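# Move the small gear from the tester to the parts tray

## Task

Remove the small gear from the tester and place it inside the parts tray. The gripper must then release it, so the gear rests in the tray on its own.

## Robot and tools

Robot: two six-joint arms, left_arm and right_arm, each ending in a two-finger parallel gripper. Their URDF roots sit at left_arm (+0.043, +0.305, 0) m and right_arm (-0.031, -0.306, 0) m, each turned slightly about z. The names do not refer to sides of any image.

Scene frame: the origin is on the table surface midway between the arms. +z is up, +x points out over the table, and left_arm is on the +y side. Gripper poses in results use this frame, with positions in metres and orientation as quat_wxyz. The fingers extend along the gripper's +z axis and close along its y axis. The reported end_effector_position is the point between the pads, roughly 1 cm short of the fingertips, and it gets less accurate at long reach. A wrist camera mount sits near each hand and takes up extra room.

A row is 14 numbers, each in [-1, 1], always for both arms, even if one stays still. The first seven belong to left_arm and the last seven to right_arm. Each group of seven is six joint values in the order shoulder (joint2), elbow (joint3), waist (joint1), wrist pitch (joint4), wrist yaw (joint5), wrist roll (joint6), then the gripper opening. Joint values are scaled offsets, not poses: 1.0 stands for 1.202 rad at the waist, 1.258 at the shoulder, 1.238 at the elbow, 2.073 at wrist pitch, and 2.022 at wrist yaw and wrist roll. The opening is absolute: +1 fully open, -1 closed. Stated joint ranges in rad: waist -2.618 to 3.054, shoulder 0.000 to 3.142, elbow 0.000 to 3.142, wrist pitch -1.571 to 1.571, wrist yaw -1.571 to 1.571, wrist roll -2.094 to 2.094. The true ends can differ by up to 0.036 rad either way.

execute_actions(actions): a list of actions run one after another. Each action is a table of 1 to 15 rows. Each row lasts one 1/30 s step, and if there are fewer than 15 rows the last one repeats to fill the 15 steps. The joint offsets in every row count from the joint angles at the start of that action, not from the previous row. For a call's first action, they count from the last reported angles. If an action would push a joint more than 0.036 rad beyond its range, that action is rejected for both arms. A malformed action, or a bad first action, cancels the whole call. An empty list just returns the current state and images.

move(target, speed, blocking): target is one 14-number row. Its offsets count from the Joint positions in the latest result that printed them. All joints travel together along paths that finish at the same moment, so the hand follows a curve. Paths take between 0.5 and 10 s and are cut off after 10 s. speed is in rad/s for whichever joint has farthest to go, from 0.01 to 2, default 0.5. Finger values are applied right away. Nothing slows for obstacles or the other arm, and a faster or deeper push into contact hits harder. With blocking=false the call returns after 0.5 s while the arm keeps moving. Until a result shows that the move has ended, call wait or stop before sending any new motion. The result adds a move: line giving the outcome (done, off_target, moving, held, fault), limits=held or limits=none, and each arm's joint farthest from its target.

wait(seconds): 0 to 10. The arms keep their last command, and a running move continues. stop(): brakes a running move, which needs some room, while the fingers carry on. zoom_image(camera, region): region is [x0, y0, x1, y1] in pixels with (0, 0) at top-left, at most 504 by 504. read_manual(section): gives licence text only. finished_scene(scene): pass the current scene number once the gear is released in the tray and the arms are holding still. It cannot be undone.

Cameras: cam_head_left, cam_head_right, cam_high and cam_low are 504x504. cam_left_wrist and cam_right_wrist are 616x616 fisheye. Calibration is given in OpenCV convention and may be off by a few degrees and millimetres.

Results: the state line gives each gripper's pose. Joint positions and Joint velocities list each arm's joints in the row order, followed by the finger gap in metres (0.094 means fully open). Joint targets shows the angles being driven toward right now. grip_measured gives the measured opening on the command scale and may be off by about 1 mm. Other lines you may see: "joint sent to its limit" (the joint reached its end; if this line is missing, that does not prove there is more travel), "joint command not followed" (the clearance check changed joint targets), FAULT, and MOTOR HOT / OVER-TEMPERATURE FAULT.

Motion limits: on every step, each joint's target stays within a lead of its measured angle. The leads are 0.202 rad at the waist, 0.258 at the shoulder, 0.238 at the elbow, 0.573 at wrist pitch, and 0.522 at wrist yaw and roll. Joint targets are also scaled back if they would put the hand more than 70 mm from where it is, so a large change can take several actions. Sending zero offsets can let an arm sag. To hold it, first send offsets back to the angles you want, then send zeros.

Grasping: to hold a part, command an opening below grip_measured. About 0.03 lower gives a firm hold, and less gives a lighter one. Pads can press hard on first touch, and very thin parts are held more weakly. Holding a load heats the motors. At 90 °C an arm stops for 10 s, and at 100 °C it goes limp and drops.

Avoid knocking or setting anything off the table, dropping the gear, slamming into things, pressing hard, and letting the arms touch each other. Expect occasional tugs on a held part.

Each tool is called after ">>>" by a JSON object that holds its "api" and its "payload", one argument or row to a line.

## Session

>>> {"api": "execute_actions", "payload": {
  "actions": []
}}

Scene clock: 0.00 s.
left_arm: end_effector_position=(+0.5495, +0.5347, +0.3289) grip_measured=+1.000 end_effector_quat_wxyz=(+0.486, -0.000, +0.861, +0.149) | right_arm: end_effector_position=(+0.2344, -0.1368, +0.1856) grip_measured=+1.000 end_effector_quat_wxyz=(+0.052, +0.028, +0.903, +0.426)
Joint names: [shoulder, elbow, waist, wrist pitch, wrist yaw, wrist roll]
Joint positions: left_arm=[ 1.883  1.964  0.391 -0.593  0.153  0.383  0.094] | right_arm=[ 1.391  1.097  0.331 -0.952 -0.841  0.334  0.094]
Joint velocities: left_arm=[-0.017 -0.037 -0.022 -0.051  0.022 -0.022  0.   ] | right_arm=[ 0.012 -0.007  0.002  0.066 -0.051  0.037  0.   ]
Motor temperatures (°C, as the motors report them): left_arm=[22 23 25 24 24 23] | right_arm=[23 23 24 23 22 25]
Joint targets: left_arm=[1.868 1.977 0.391 -0.587 0.154 0.383] | right_arm=[1.382 1.109 0.331 -0.947 -0.853 0.327]

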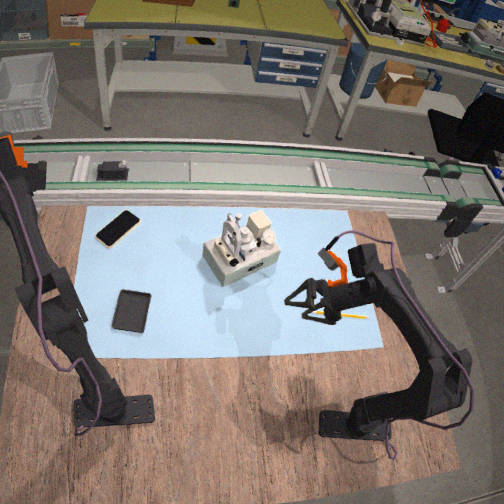

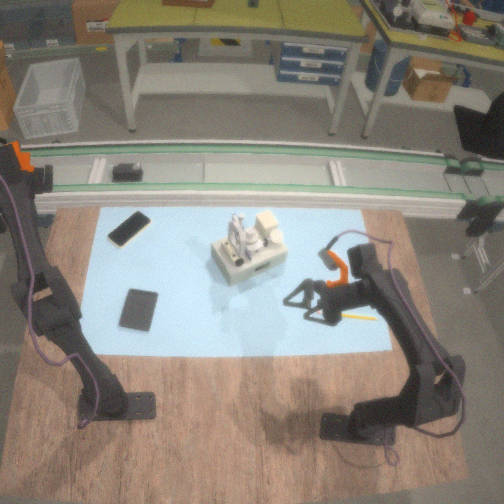

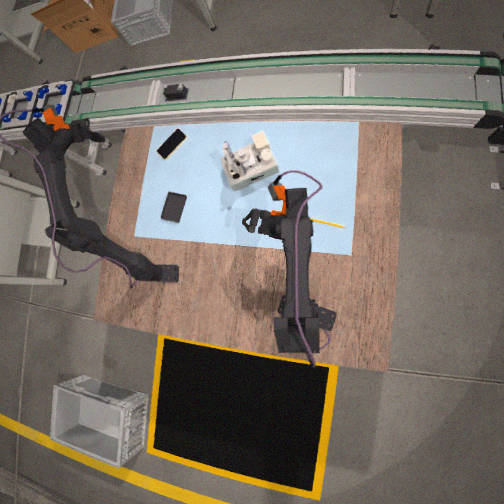

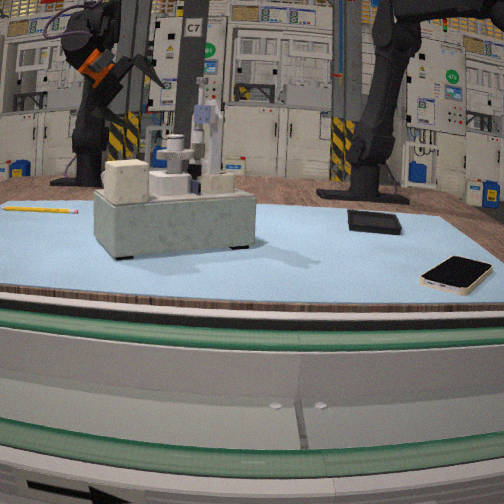

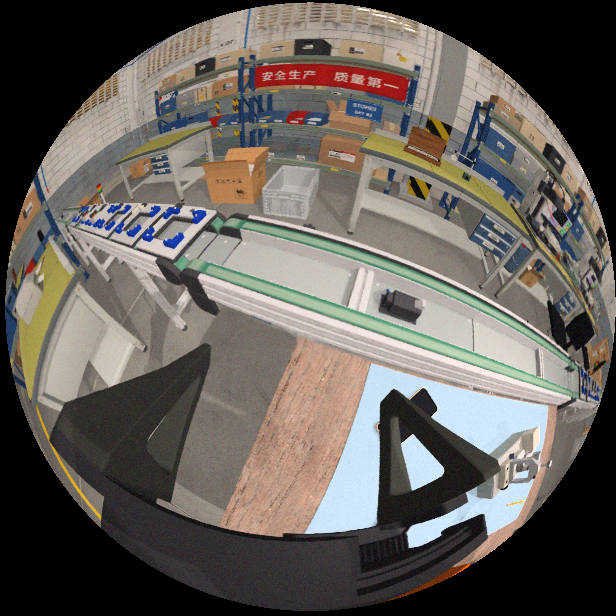

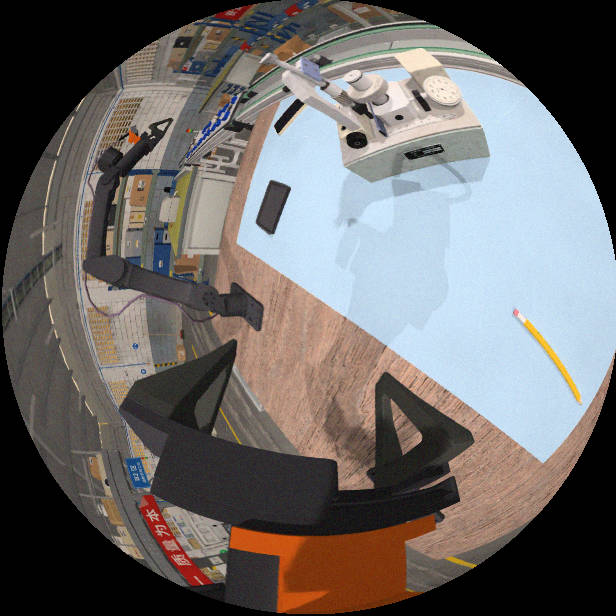

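>>> {"api": "zoom_image", "payload": {
  "camera": "cam_head_left",
  "region": [190, 195, 300, 295]
}}

>>> {"api": "zoom_image", "payload": {
  "camera": "cam_right_wrist",
  "region": [250, 40, 500, 200]
}}

>>> {"api": "zoom_image", "payload": {
  "camera": "cam_low",
  "region": [80, 60, 270, 270]
}}

>>> {"api": "zoom_image", "payload": {
  "camera": "cam_high",
  "region": [200, 115, 300, 205]
}}

Region (190, 195, 300, 295) of cam_head_left's 504x504 image, scaled by 4.582, with more detail than that image has; it fills the top 458 rows of this view, and the rest is white.

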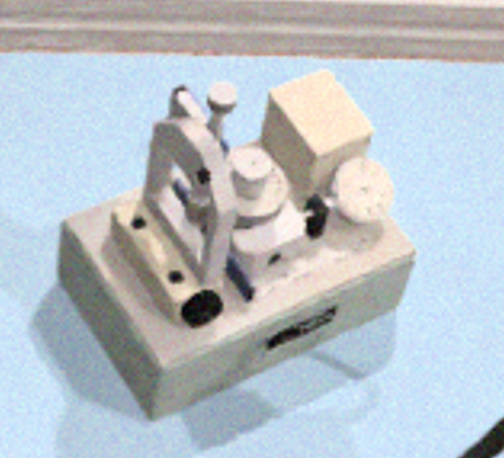

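Region (250, 40, 500, 200) of cam_right_wrist's 616x616 image, scaled by 2.016, with more detail than that image has; it fills the top 323 rows of this view, and the rest is white.

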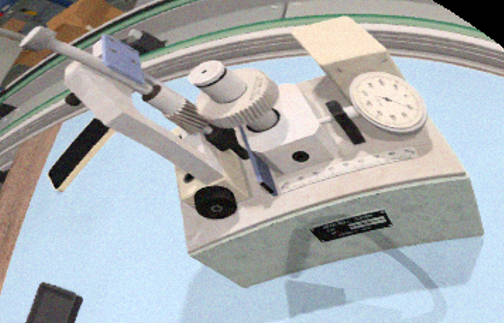

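Region (80, 60, 270, 270) of cam_low's 504x504 image, scaled by 2.400, with more detail than that image has; it fills the left 456 columns of this view, and the rest is white.

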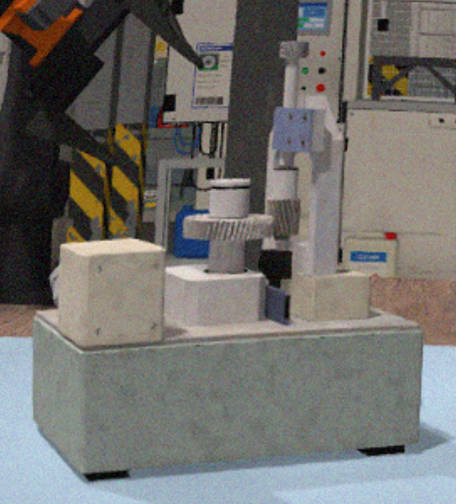

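Region (200, 115, 300, 205) of cam_high's 504x504 image, scaled by 5.040, with more detail than that image has; it fills the top 454 rows of this view, and the rest is white.

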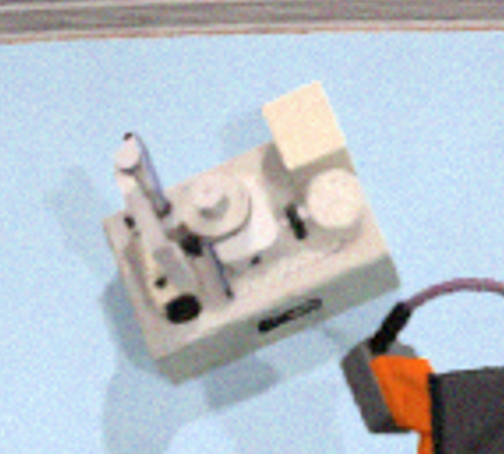

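>>> {"api": "move", "payload": {
  "target": [-0.511,-0.94,-0.94,0.257,-0.076,-0.19,1,0,0,0,0,0,0,1],
  "speed": 0.8
}}

>>> {"api": "zoom_image", "payload": {
  "camera": "cam_left_wrist",
  "region": [180, 130, 440, 390]
}}

Scene clock: 3.33 s.
left_arm: end_effector_position=(+0.3601, +0.0629, +0.1832) grip_measured=+1.000 end_effector_quat_wxyz=(+0.461, +0.284, +0.826, -0.158) | right_arm: end_effector_position=(+0.2345, -0.1369, +0.1855) grip_measured=+1.000 end_effector_quat_wxyz=(+0.052, +0.028, +0.903, +0.426)
Joint names: [shoulder, elbow, waist, wrist pitch, wrist yaw, wrist roll]
Joint positions: left_arm=[ 1.268  0.8   -0.733 -0.084  0.008  0.007  0.094] | right_arm=[ 1.391  1.097  0.331 -0.952 -0.841  0.334  0.094]
Joint velocities: left_arm=[-0.012 -0.002  0.007  0.081 -0.007 -0.037  0.   ] | right_arm=[-0.002  0.007  0.012  0.022 -0.051 -0.007  0.   ]
Motor temperatures (°C, as the motors report them): left_arm=[23 23 25 25 24 23] | right_arm=[23 24 24 23 22 25]
Joint targets: left_arm=[1.240 0.800 -0.739 -0.061 -0.001 -0.001] | right_arm=[1.391 1.097 0.331 -0.952 -0.842 0.334]
move: off_target (left_arm); limits=none; left_arm: farthest joint: the shoulder, 0.028 radians from its target (0.642 radians at the start); right_arm: farthest joint: the waist, 0.000 radians from its target (0.000 radians at the start)
camera_calibration (this result's frames):
cam_left_wrist: T_world_to_cam=[[-0.453795, -0.838927, 0.300453, 0.155906], [-0.841677, 0.292791, -0.45371, 0.409091], [0.29266, -0.458776, -0.838973, 0.174239], [0, 0, 0, 1]] pos_world=[0.364079, 0.0909524, 0.284948]
cam_right_wrist: T_world_to_cam=[[0.265492, -0.607122, -0.748944, -0.00697639], [-0.886799, -0.458579, 0.0573812, 0.178858], [-0.378288, 0.648929, -0.660144, 0.425445], [0, 0, 0, 1]] pos_world=[0.321404, -0.198298, 0.265367]

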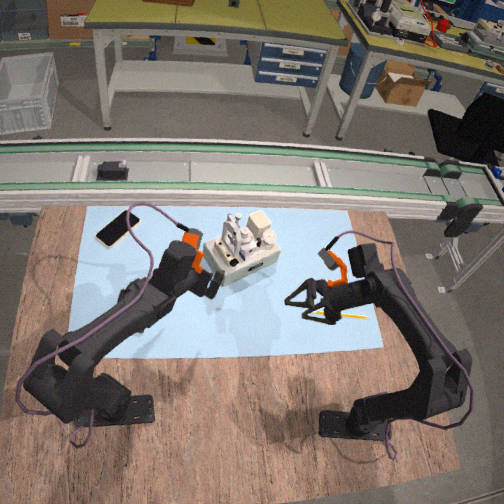

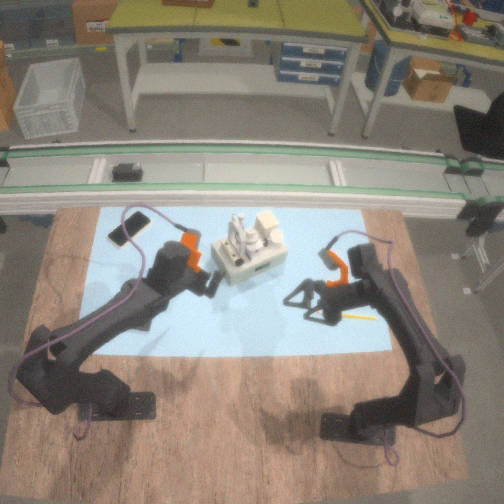

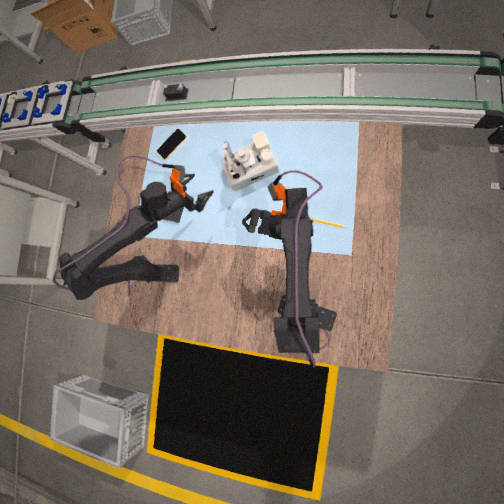

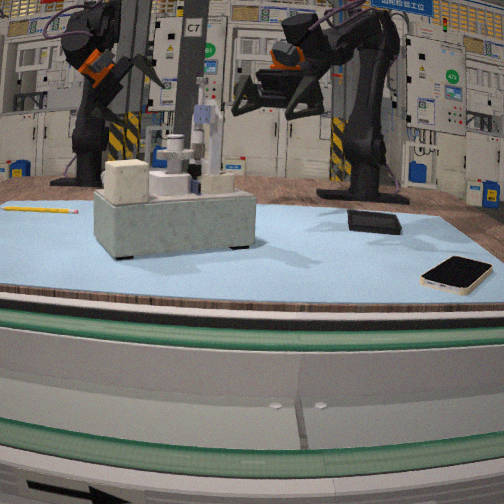

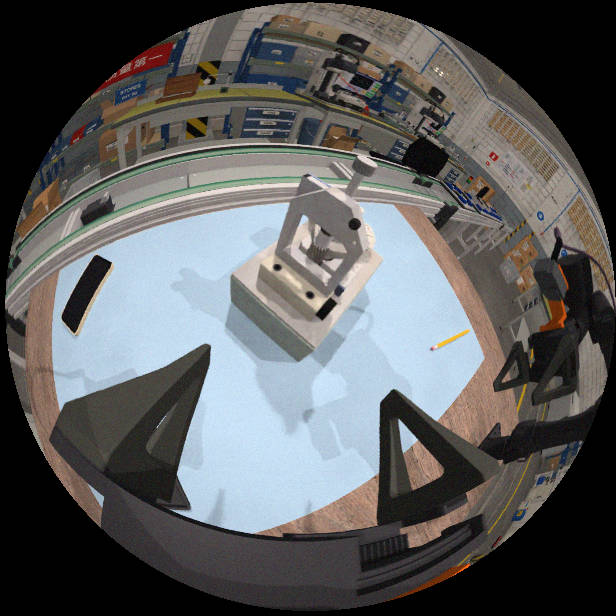

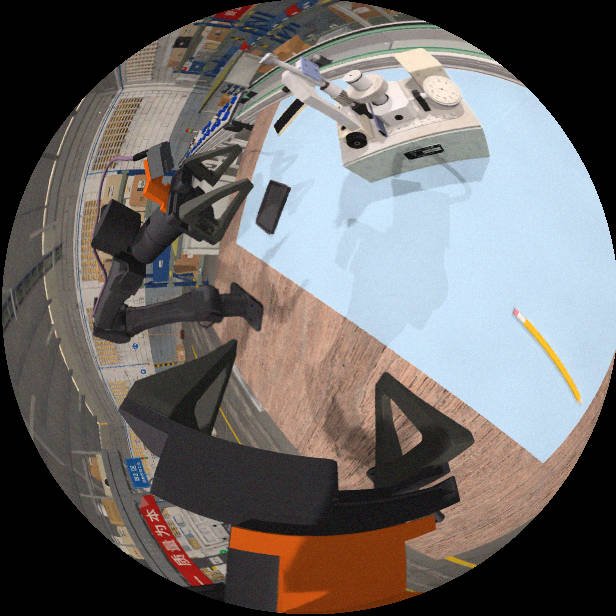

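Region (180, 130, 440, 390) of cam_left_wrist's 616x616 image, scaled by 1.938, with more detail than that image has.

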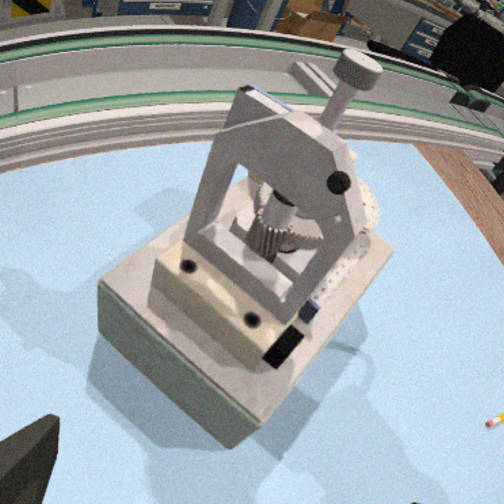

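>>> {"api": "move", "payload": {
  "target": [-0.1,0,0.15,0,0,0,1,0.1,0.471,0.324,0.25,0.416,-0.165,1],
  "speed": 0.8
}}

>>> {"api": "move", "payload": {
  "target": [0,0,0,0,0,0,1,0.233,0,0,-0.054,0,0,0.2]
}}

>>> {"api": "zoom_image", "payload": {
  "camera": "cam_low",
  "region": [80, 20, 300, 240]
}}

Scene clock: 5.83 s.
left_arm: end_effector_position=(+0.3891, +0.1240, +0.2213) grip_measured=+1.000 end_effector_quat_wxyz=(+0.516, +0.206, +0.822, -0.128) | right_arm: end_effector_position=(+0.3811, -0.0727, +0.4051) grip_measured=+1.000 end_effector_quat_wxyz=(+0.573, -0.202, +0.779, +0.155)
Joint names: [shoulder, elbow, waist, wrist pitch, wrist yaw, wrist roll]
Joint positions: left_arm=[ 1.167  0.8   -0.563 -0.084  0.008  0.006  0.094] | right_arm=[ 1.506  1.658  0.713 -0.452 -0.01   0.008  0.094]
Joint velocities: left_arm=[ 0.002 -0.002  0.002 -0.066 -0.022  0.022  0.   ] | right_arm=[-0.007  0.012  0.012  0.037 -0.081  0.037  0.   ]
Motor temperatures (°C, as the motors report them): left_arm=[23 24 25 26 24 23] | right_arm=[23 25 24 24 22 25]
Joint targets: left_arm=[1.142 0.800 -0.553 -0.084 0.008 0.007] | right_arm=[1.517 1.680 0.721 -0.434 0.001 0.000]
move: off_target (left_arm, right_arm); limits=none; left_arm: farthest joint: the shoulder, 0.024 radians from its target (0.126 radians at the start); right_arm: farthest joint: the elbow, 0.022 radians from its target (0.583 radians at the start)
camera_calibration (this result's frames):
cam_left_wrist: T_world_to_cam=[[-0.332476, -0.889278, 0.314077, 0.164863], [-0.834422, 0.122161, -0.537416, 0.469729], [0.439544, -0.440751, -0.782649, 0.153898], [0, 0, 0, 1]] pos_world=[0.379121, 0.157056, 0.321108]
cam_right_wrist: T_world_to_cam=[[0.577456, -0.78175, 0.235395, -0.372765], [-0.500892, -0.566921, -0.653994, 0.458934], [0.644711, 0.259746, -0.718944, 0.189928], [0, 0, 0, 1]] pos_world=[0.322683, -0.0805629, 0.524435]

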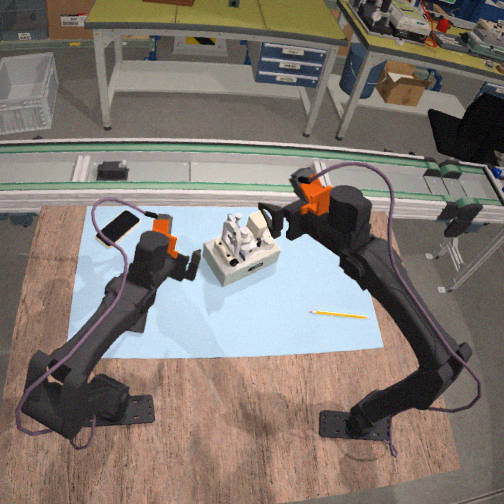

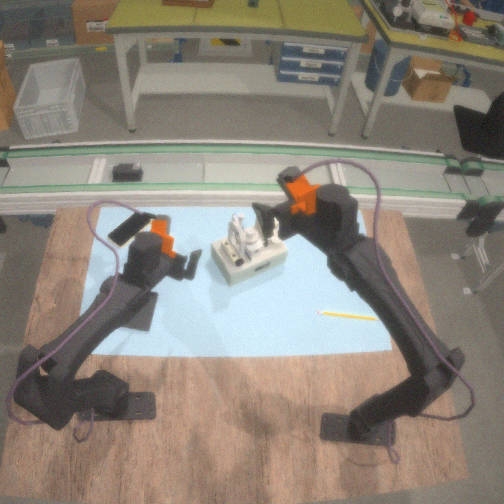

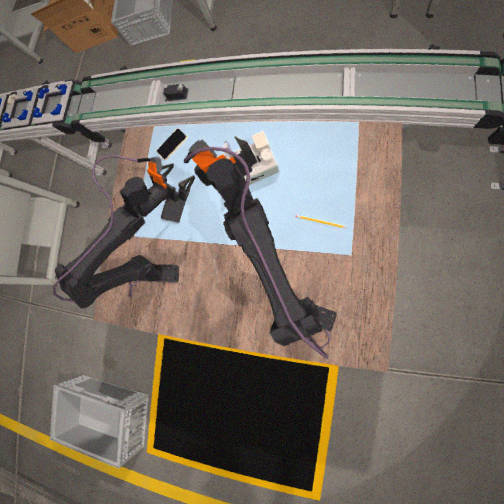

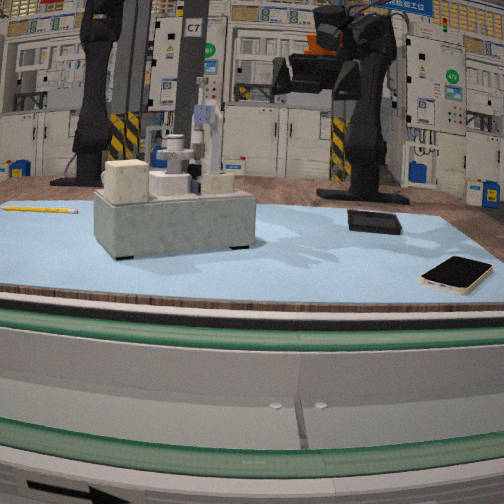

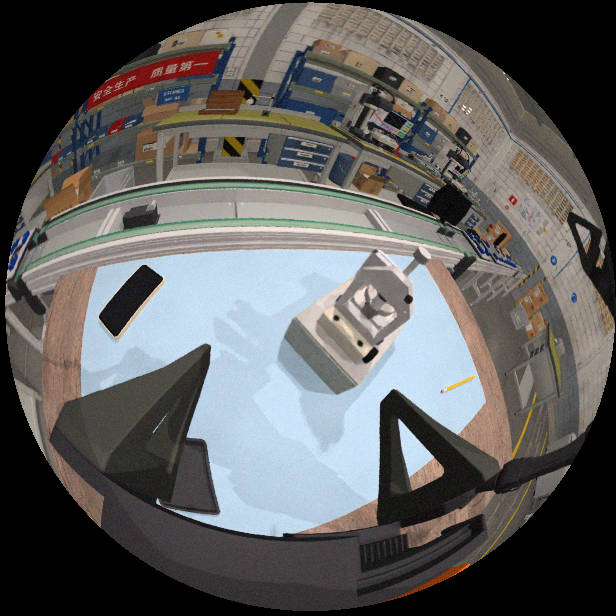

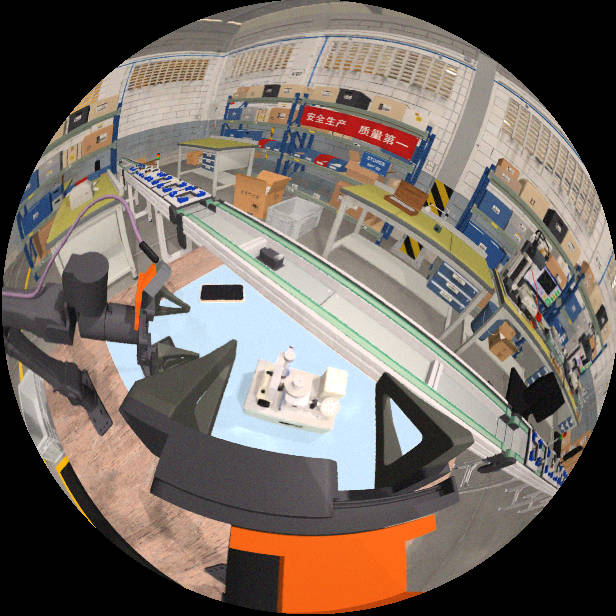

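Scene clock: 6.90 s.
left_arm: end_effector_position=(+0.3891, +0.1240, +0.2213) grip_measured=+1.000 end_effector_quat_wxyz=(+0.516, +0.206, +0.822, -0.128) | right_arm: end_effector_position=(+0.4223, -0.0497, +0.2318) grip_measured=+0.203 end_effector_quat_wxyz=(+0.397, -0.228, +0.882, +0.109)
Joint names: [shoulder, elbow, waist, wrist pitch, wrist yaw, wrist roll]
Joint positions: left_arm=[ 1.167  0.8   -0.563 -0.084  0.008  0.006  0.094] | right_arm=[ 1.811  1.654  0.713 -0.564 -0.01   0.008  0.057]
Joint velocities: left_arm=[-0.002 -0.012  0.022  0.022 -0.037 -0.066  0.   ] | right_arm=[-0.017 -0.007 -0.007 -0.022  0.007  0.066  0.001]
Motor temperatures (°C, as the motors report them): left_arm=[23 24 25 26 24 23] | right_arm=[23 25 24 24 22 25]
Joint targets: left_arm=[1.167 0.800 -0.563 -0.084 0.008 0.006] | right_arm=[1.799 1.658 0.713 -0.563 -0.010 0.008]
move: done; limits=none; left_arm: farthest joint: the waist, 0.000 radians from its target (0.000 radians at the start); right_arm: farthest joint: the shoulder, 0.012 radians from its target (0.293 radians at the start)
camera_calibration (this result's frames):
cam_left_wrist: T_world_to_cam=[[-0.332476, -0.889278, 0.314077, 0.164863], [-0.834422, 0.122161, -0.537416, 0.469729], [0.439544, -0.440751, -0.782649, 0.153898], [0, 0, 0, 1]] pos_world=[0.379121, 0.157056, 0.321108]
cam_right_wrist: T_world_to_cam=[[0.65217, -0.740119, 0.164008, -0.35074], [-0.680183, -0.666824, -0.304463, 0.368966], [0.334703, 0.0870057, -0.938298, 0.205904], [0, 0, 0, 1]] pos_world=[0.41079, -0.0314688, 0.36306]

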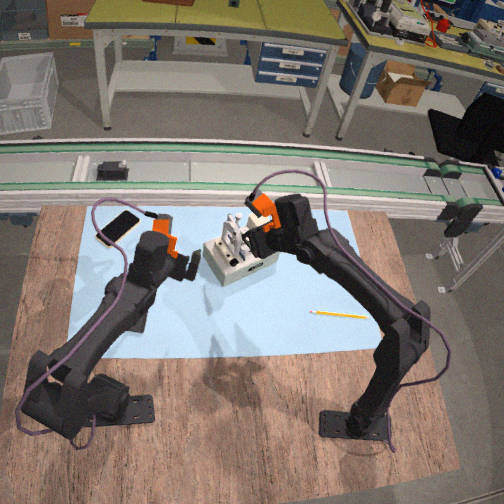

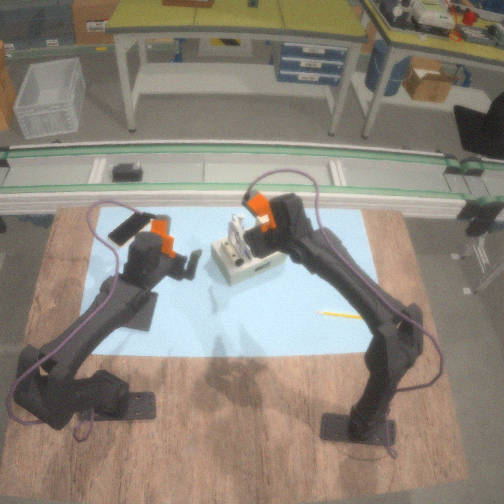

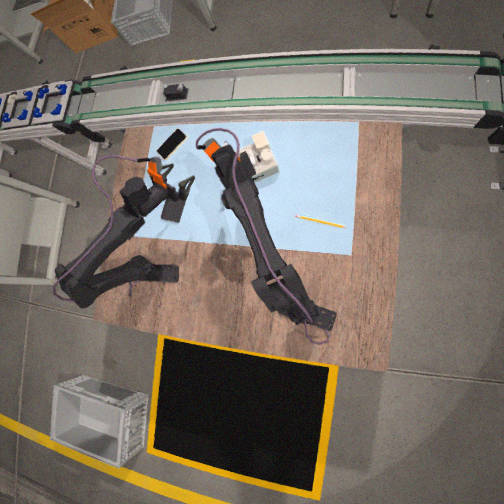

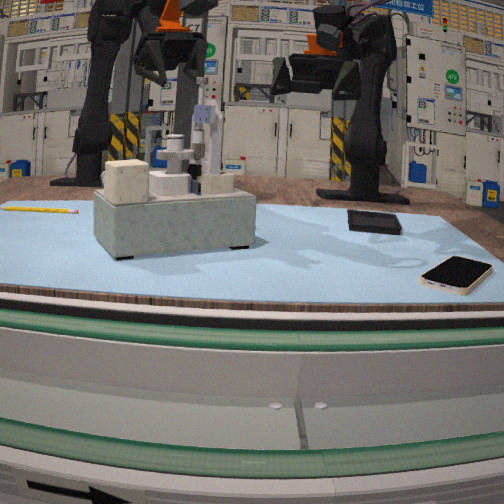

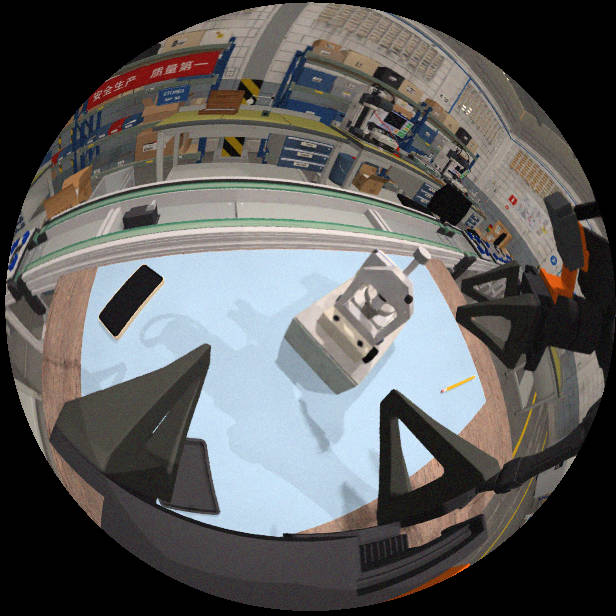

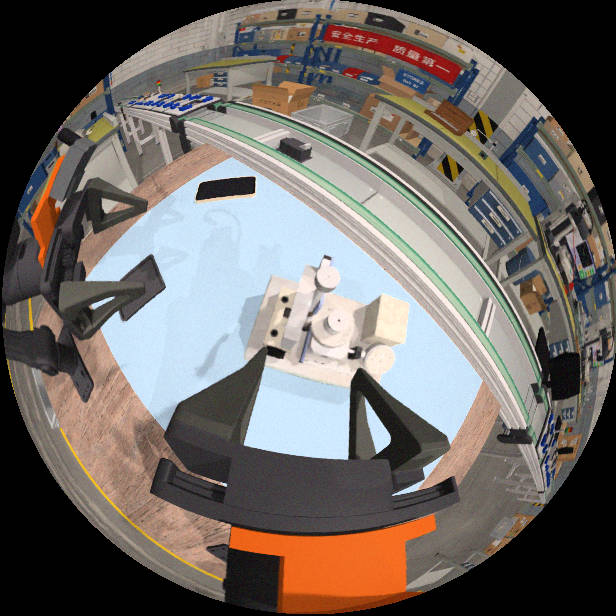

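Region (80, 20, 300, 240) of cam_low's 504x504 image, scaled by 2.291, with more detail than that image has.

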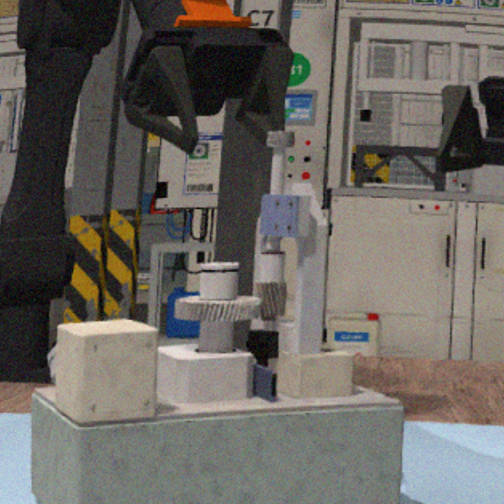

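>>> {"api": "move", "payload": {
  "target": [0,0,0,0,0,0,1,0.18,0.17,0,0,0,0,0.2],
  "speed": 0.3
}}

>>> {"api": "zoom_image", "payload": {
  "camera": "cam_low",
  "region": [80, 20, 300, 240]
}}

>>> {"api": "zoom_image", "payload": {
  "camera": "cam_right_wrist",
  "region": [200, 200, 420, 420]
}}

Scene clock: 8.40 s.
left_arm: end_effector_position=(+0.3891, +0.1240, +0.2213) grip_measured=+1.000 end_effector_quat_wxyz=(+0.516, +0.206, +0.822, -0.128) | right_arm: end_effector_position=(+0.4644, -0.0262, +0.1884) grip_measured=+0.203 end_effector_quat_wxyz=(+0.374, -0.230, +0.893, +0.103)
Joint names: [shoulder, elbow, waist, wrist pitch, wrist yaw, wrist roll]
Joint positions: left_arm=[ 1.167  0.8   -0.563 -0.084  0.008  0.006  0.094] | right_arm=[ 2.04   1.832  0.713 -0.567 -0.01   0.008  0.057]
Joint velocities: left_arm=[-0.002  0.017  0.002 -0.11  -0.022 -0.095  0.   ] | right_arm=[-0.007  0.017  0.002  0.007 -0.022 -0.007 -0.001]
Motor temperatures (°C, as the motors report them): left_arm=[23 24 25 26 24 23] | right_arm=[24 25 24 24 22 25]
Joint targets: left_arm=[1.167 0.800 -0.563 -0.084 0.008 0.006] | right_arm=[2.037 1.864 0.713 -0.564 -0.010 0.008]
move: off_target (right_arm); limits=none; left_arm: farthest joint: the waist, 0.000 radians from its target (0.000 radians at the start); right_arm: farthest joint: the elbow, 0.032 radians from its target (0.211 radians at the start)
camera_calibration (this result's frames):
cam_left_wrist: T_world_to_cam=[[-0.332476, -0.889278, 0.314077, 0.164863], [-0.834422, 0.122161, -0.537416, 0.469729], [0.439544, -0.440751, -0.782649, 0.153898], [0, 0, 0, 1]] pos_world=[0.379121, 0.157056, 0.321108]
cam_right_wrist: T_world_to_cam=[[0.659557, -0.736003, 0.152594, -0.354908], [-0.693236, -0.674097, -0.254985, 0.396639], [0.290533, 0.0623934, -0.954829, 0.172081], [0, 0, 0, 1]] pos_world=[0.459051, -0.00457683, 0.319602]

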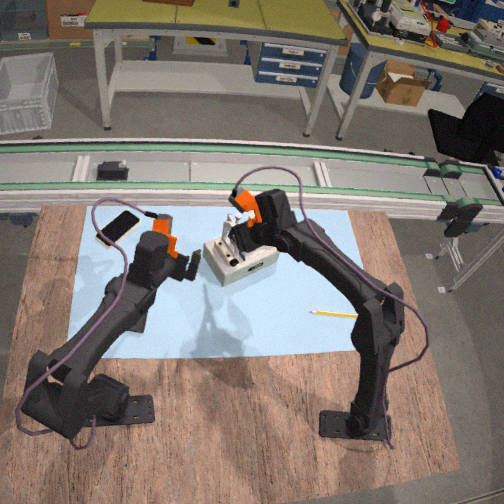

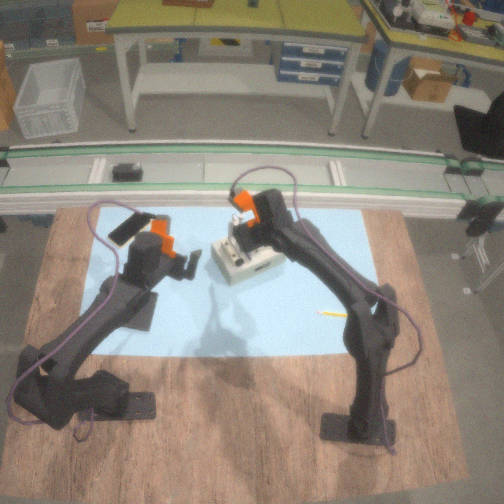

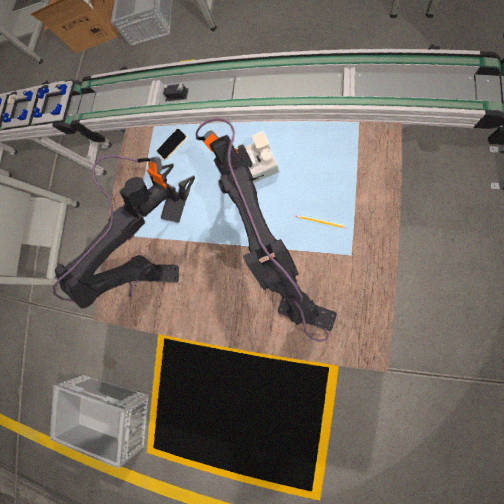

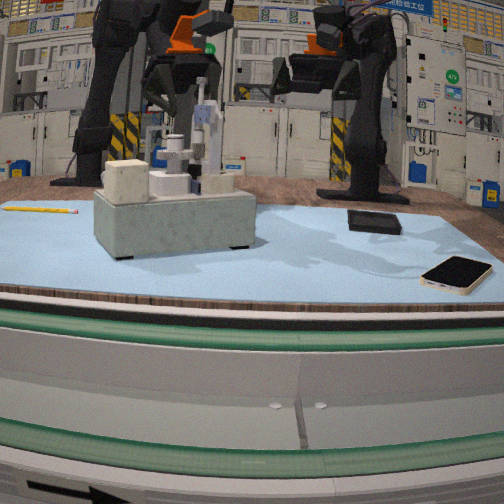

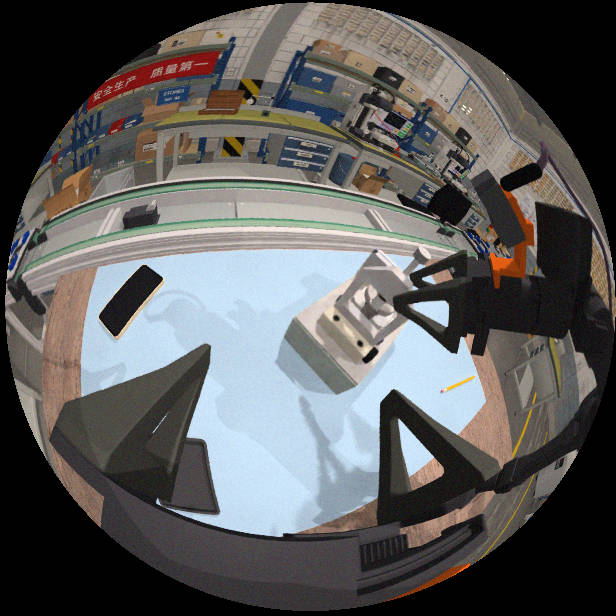

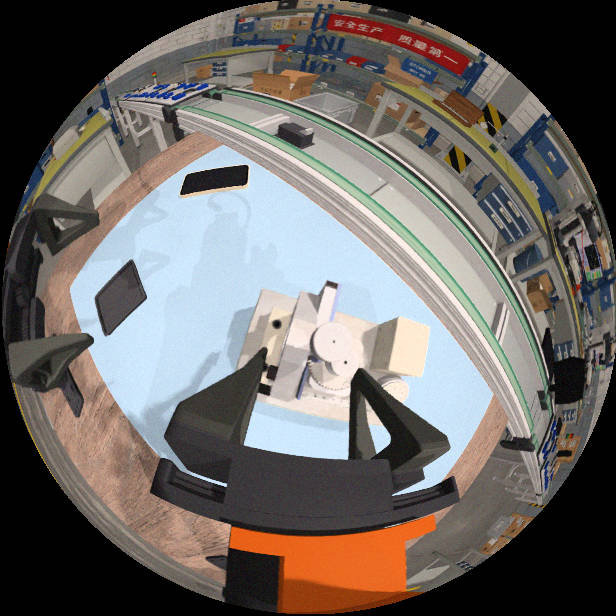

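Region (80, 20, 300, 240) of cam_low's 504x504 image, scaled by 2.291, with more detail than that image has.

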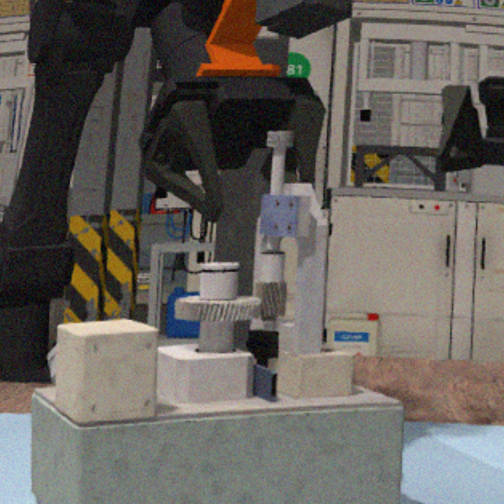

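Region (200, 200, 420, 420) of cam_right_wrist's 616x616 image, scaled by 2.291, with more detail than that image has.

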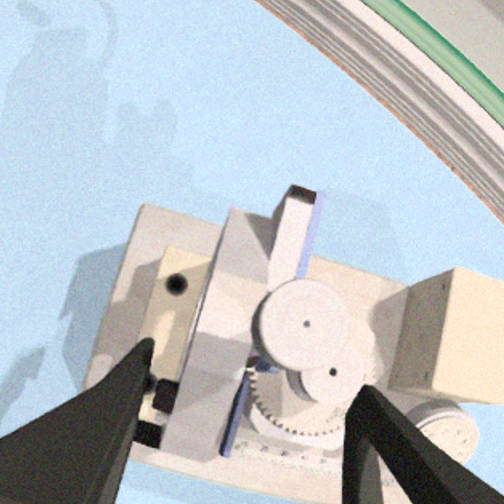

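>>> {"api": "move", "payload": {
  "target": [0,0,0,0,0,0,1,0.045,0.125,-0.01,-0.03,0,0,0.2],
  "speed": 0.2
}}

>>> {"api": "zoom_image", "payload": {
  "camera": "cam_low",
  "region": [80, 20, 300, 240]
}}

>>> {"api": "zoom_image", "payload": {
  "camera": "cam_right_wrist",
  "region": [200, 200, 420, 420]
}}

Scene clock: 9.97 s.
left_arm: end_effector_position=(+0.3891, +0.1240, +0.2213) grip_measured=+1.000 end_effector_quat_wxyz=(+0.516, +0.206, +0.822, -0.128) | right_arm: end_effector_position=(+0.4763, -0.0196, +0.2035) grip_measured=+0.203 end_effector_quat_wxyz=(+0.381, -0.230, +0.889, +0.105)
Joint names: [shoulder, elbow, waist, wrist pitch, wrist yaw, wrist roll]
Joint positions: left_arm=[ 1.167  0.8   -0.563 -0.084  0.008  0.006  0.094] | right_arm=[ 2.092  1.958  0.713 -0.625 -0.01   0.008  0.057]
Joint velocities: left_arm=[-0.012 -0.007  0.002  0.037  0.007 -0.022  0.   ] | right_arm=[-0.007 -0.022  0.007  0.007 -0.051  0.007  0.   ]
Motor temperatures (°C, as the motors report them): left_arm=[23 24 25 26 24 23] | right_arm=[25 26 24 24 22 25]
Joint targets: left_arm=[1.167 0.800 -0.563 -0.084 0.008 0.006] | right_arm=[2.097 1.987 0.701 -0.630 -0.010 0.008]
move: off_target (right_arm); limits=none; left_arm: farthest joint: the waist, 0.000 radians from its target (0.000 radians at the start); right_arm: farthest joint: the elbow, 0.029 radians from its target (0.155 radians at the start)
camera_calibration (this result's frames):
cam_left_wrist: T_world_to_cam=[[-0.332476, -0.889278, 0.314077, 0.164863], [-0.834422, 0.122161, -0.537416, 0.469729], [0.439544, -0.440751, -0.782649, 0.153898], [0, 0, 0, 1]] pos_world=[0.379121, 0.157056, 0.321108]
cam_right_wrist: T_world_to_cam=[[0.657293, -0.737264, 0.15623, -0.359876], [-0.689382, -0.67195, -0.27062, 0.414629], [0.304497, 0.0701745, -0.949925, 0.175138], [0, 0, 0, 1]] pos_world=[0.469052, 0.000995886, 0.334799]

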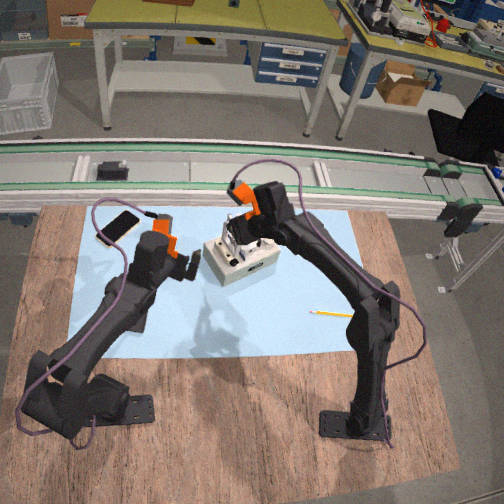

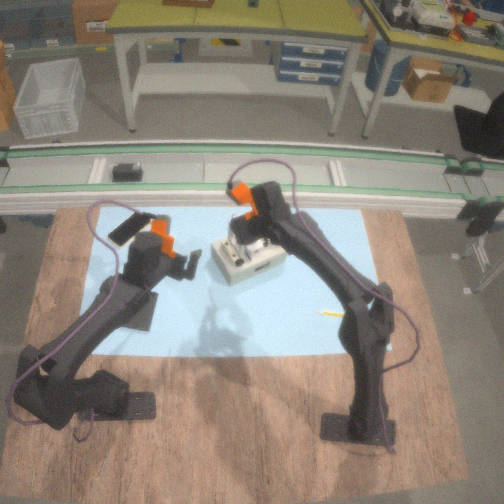

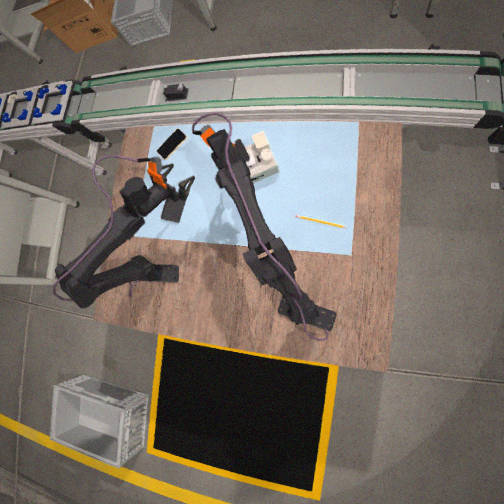

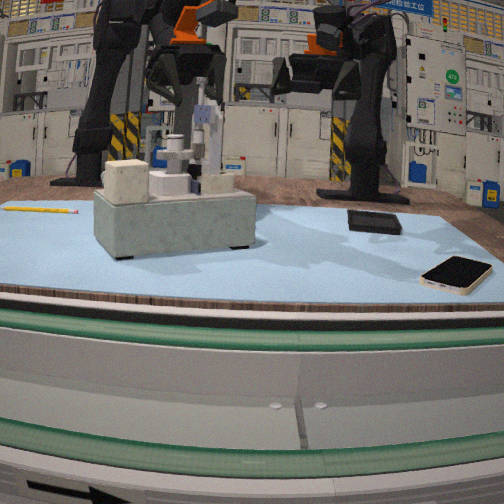

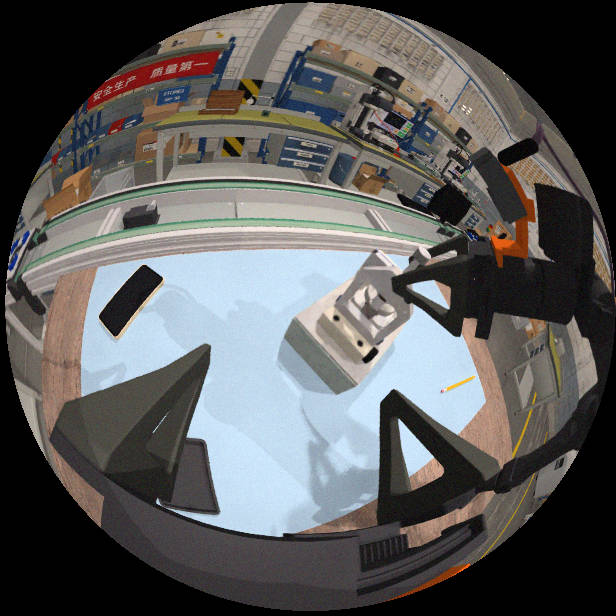

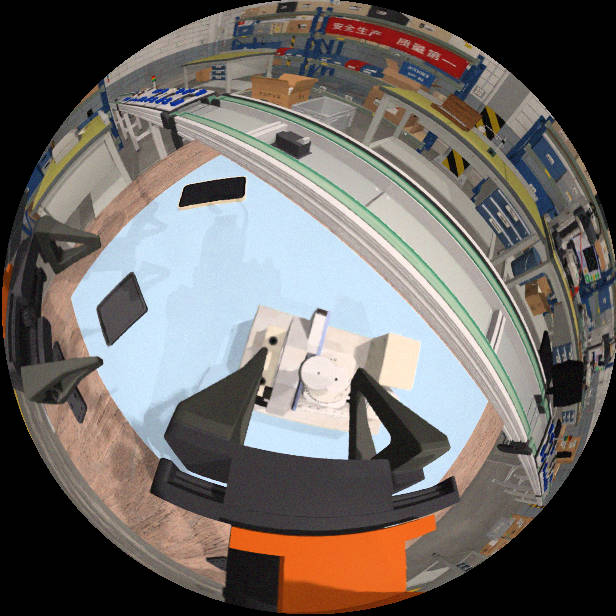

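Region (80, 20, 300, 240) of cam_low's 504x504 image, scaled by 2.291, with more detail than that image has.

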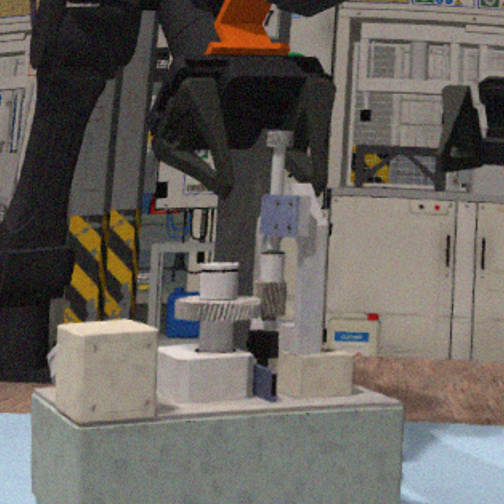

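Region (200, 200, 420, 420) of cam_right_wrist's 616x616 image, scaled by 2.291, with more detail than that image has.

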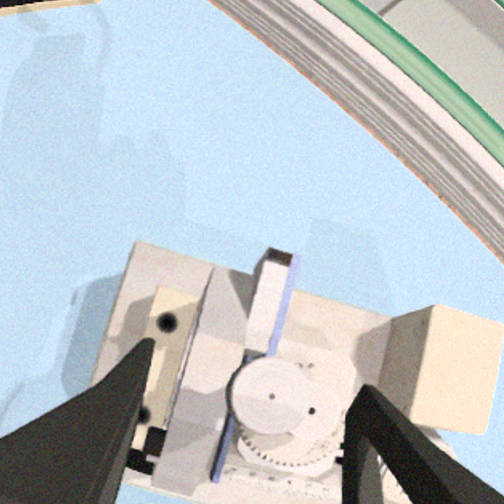

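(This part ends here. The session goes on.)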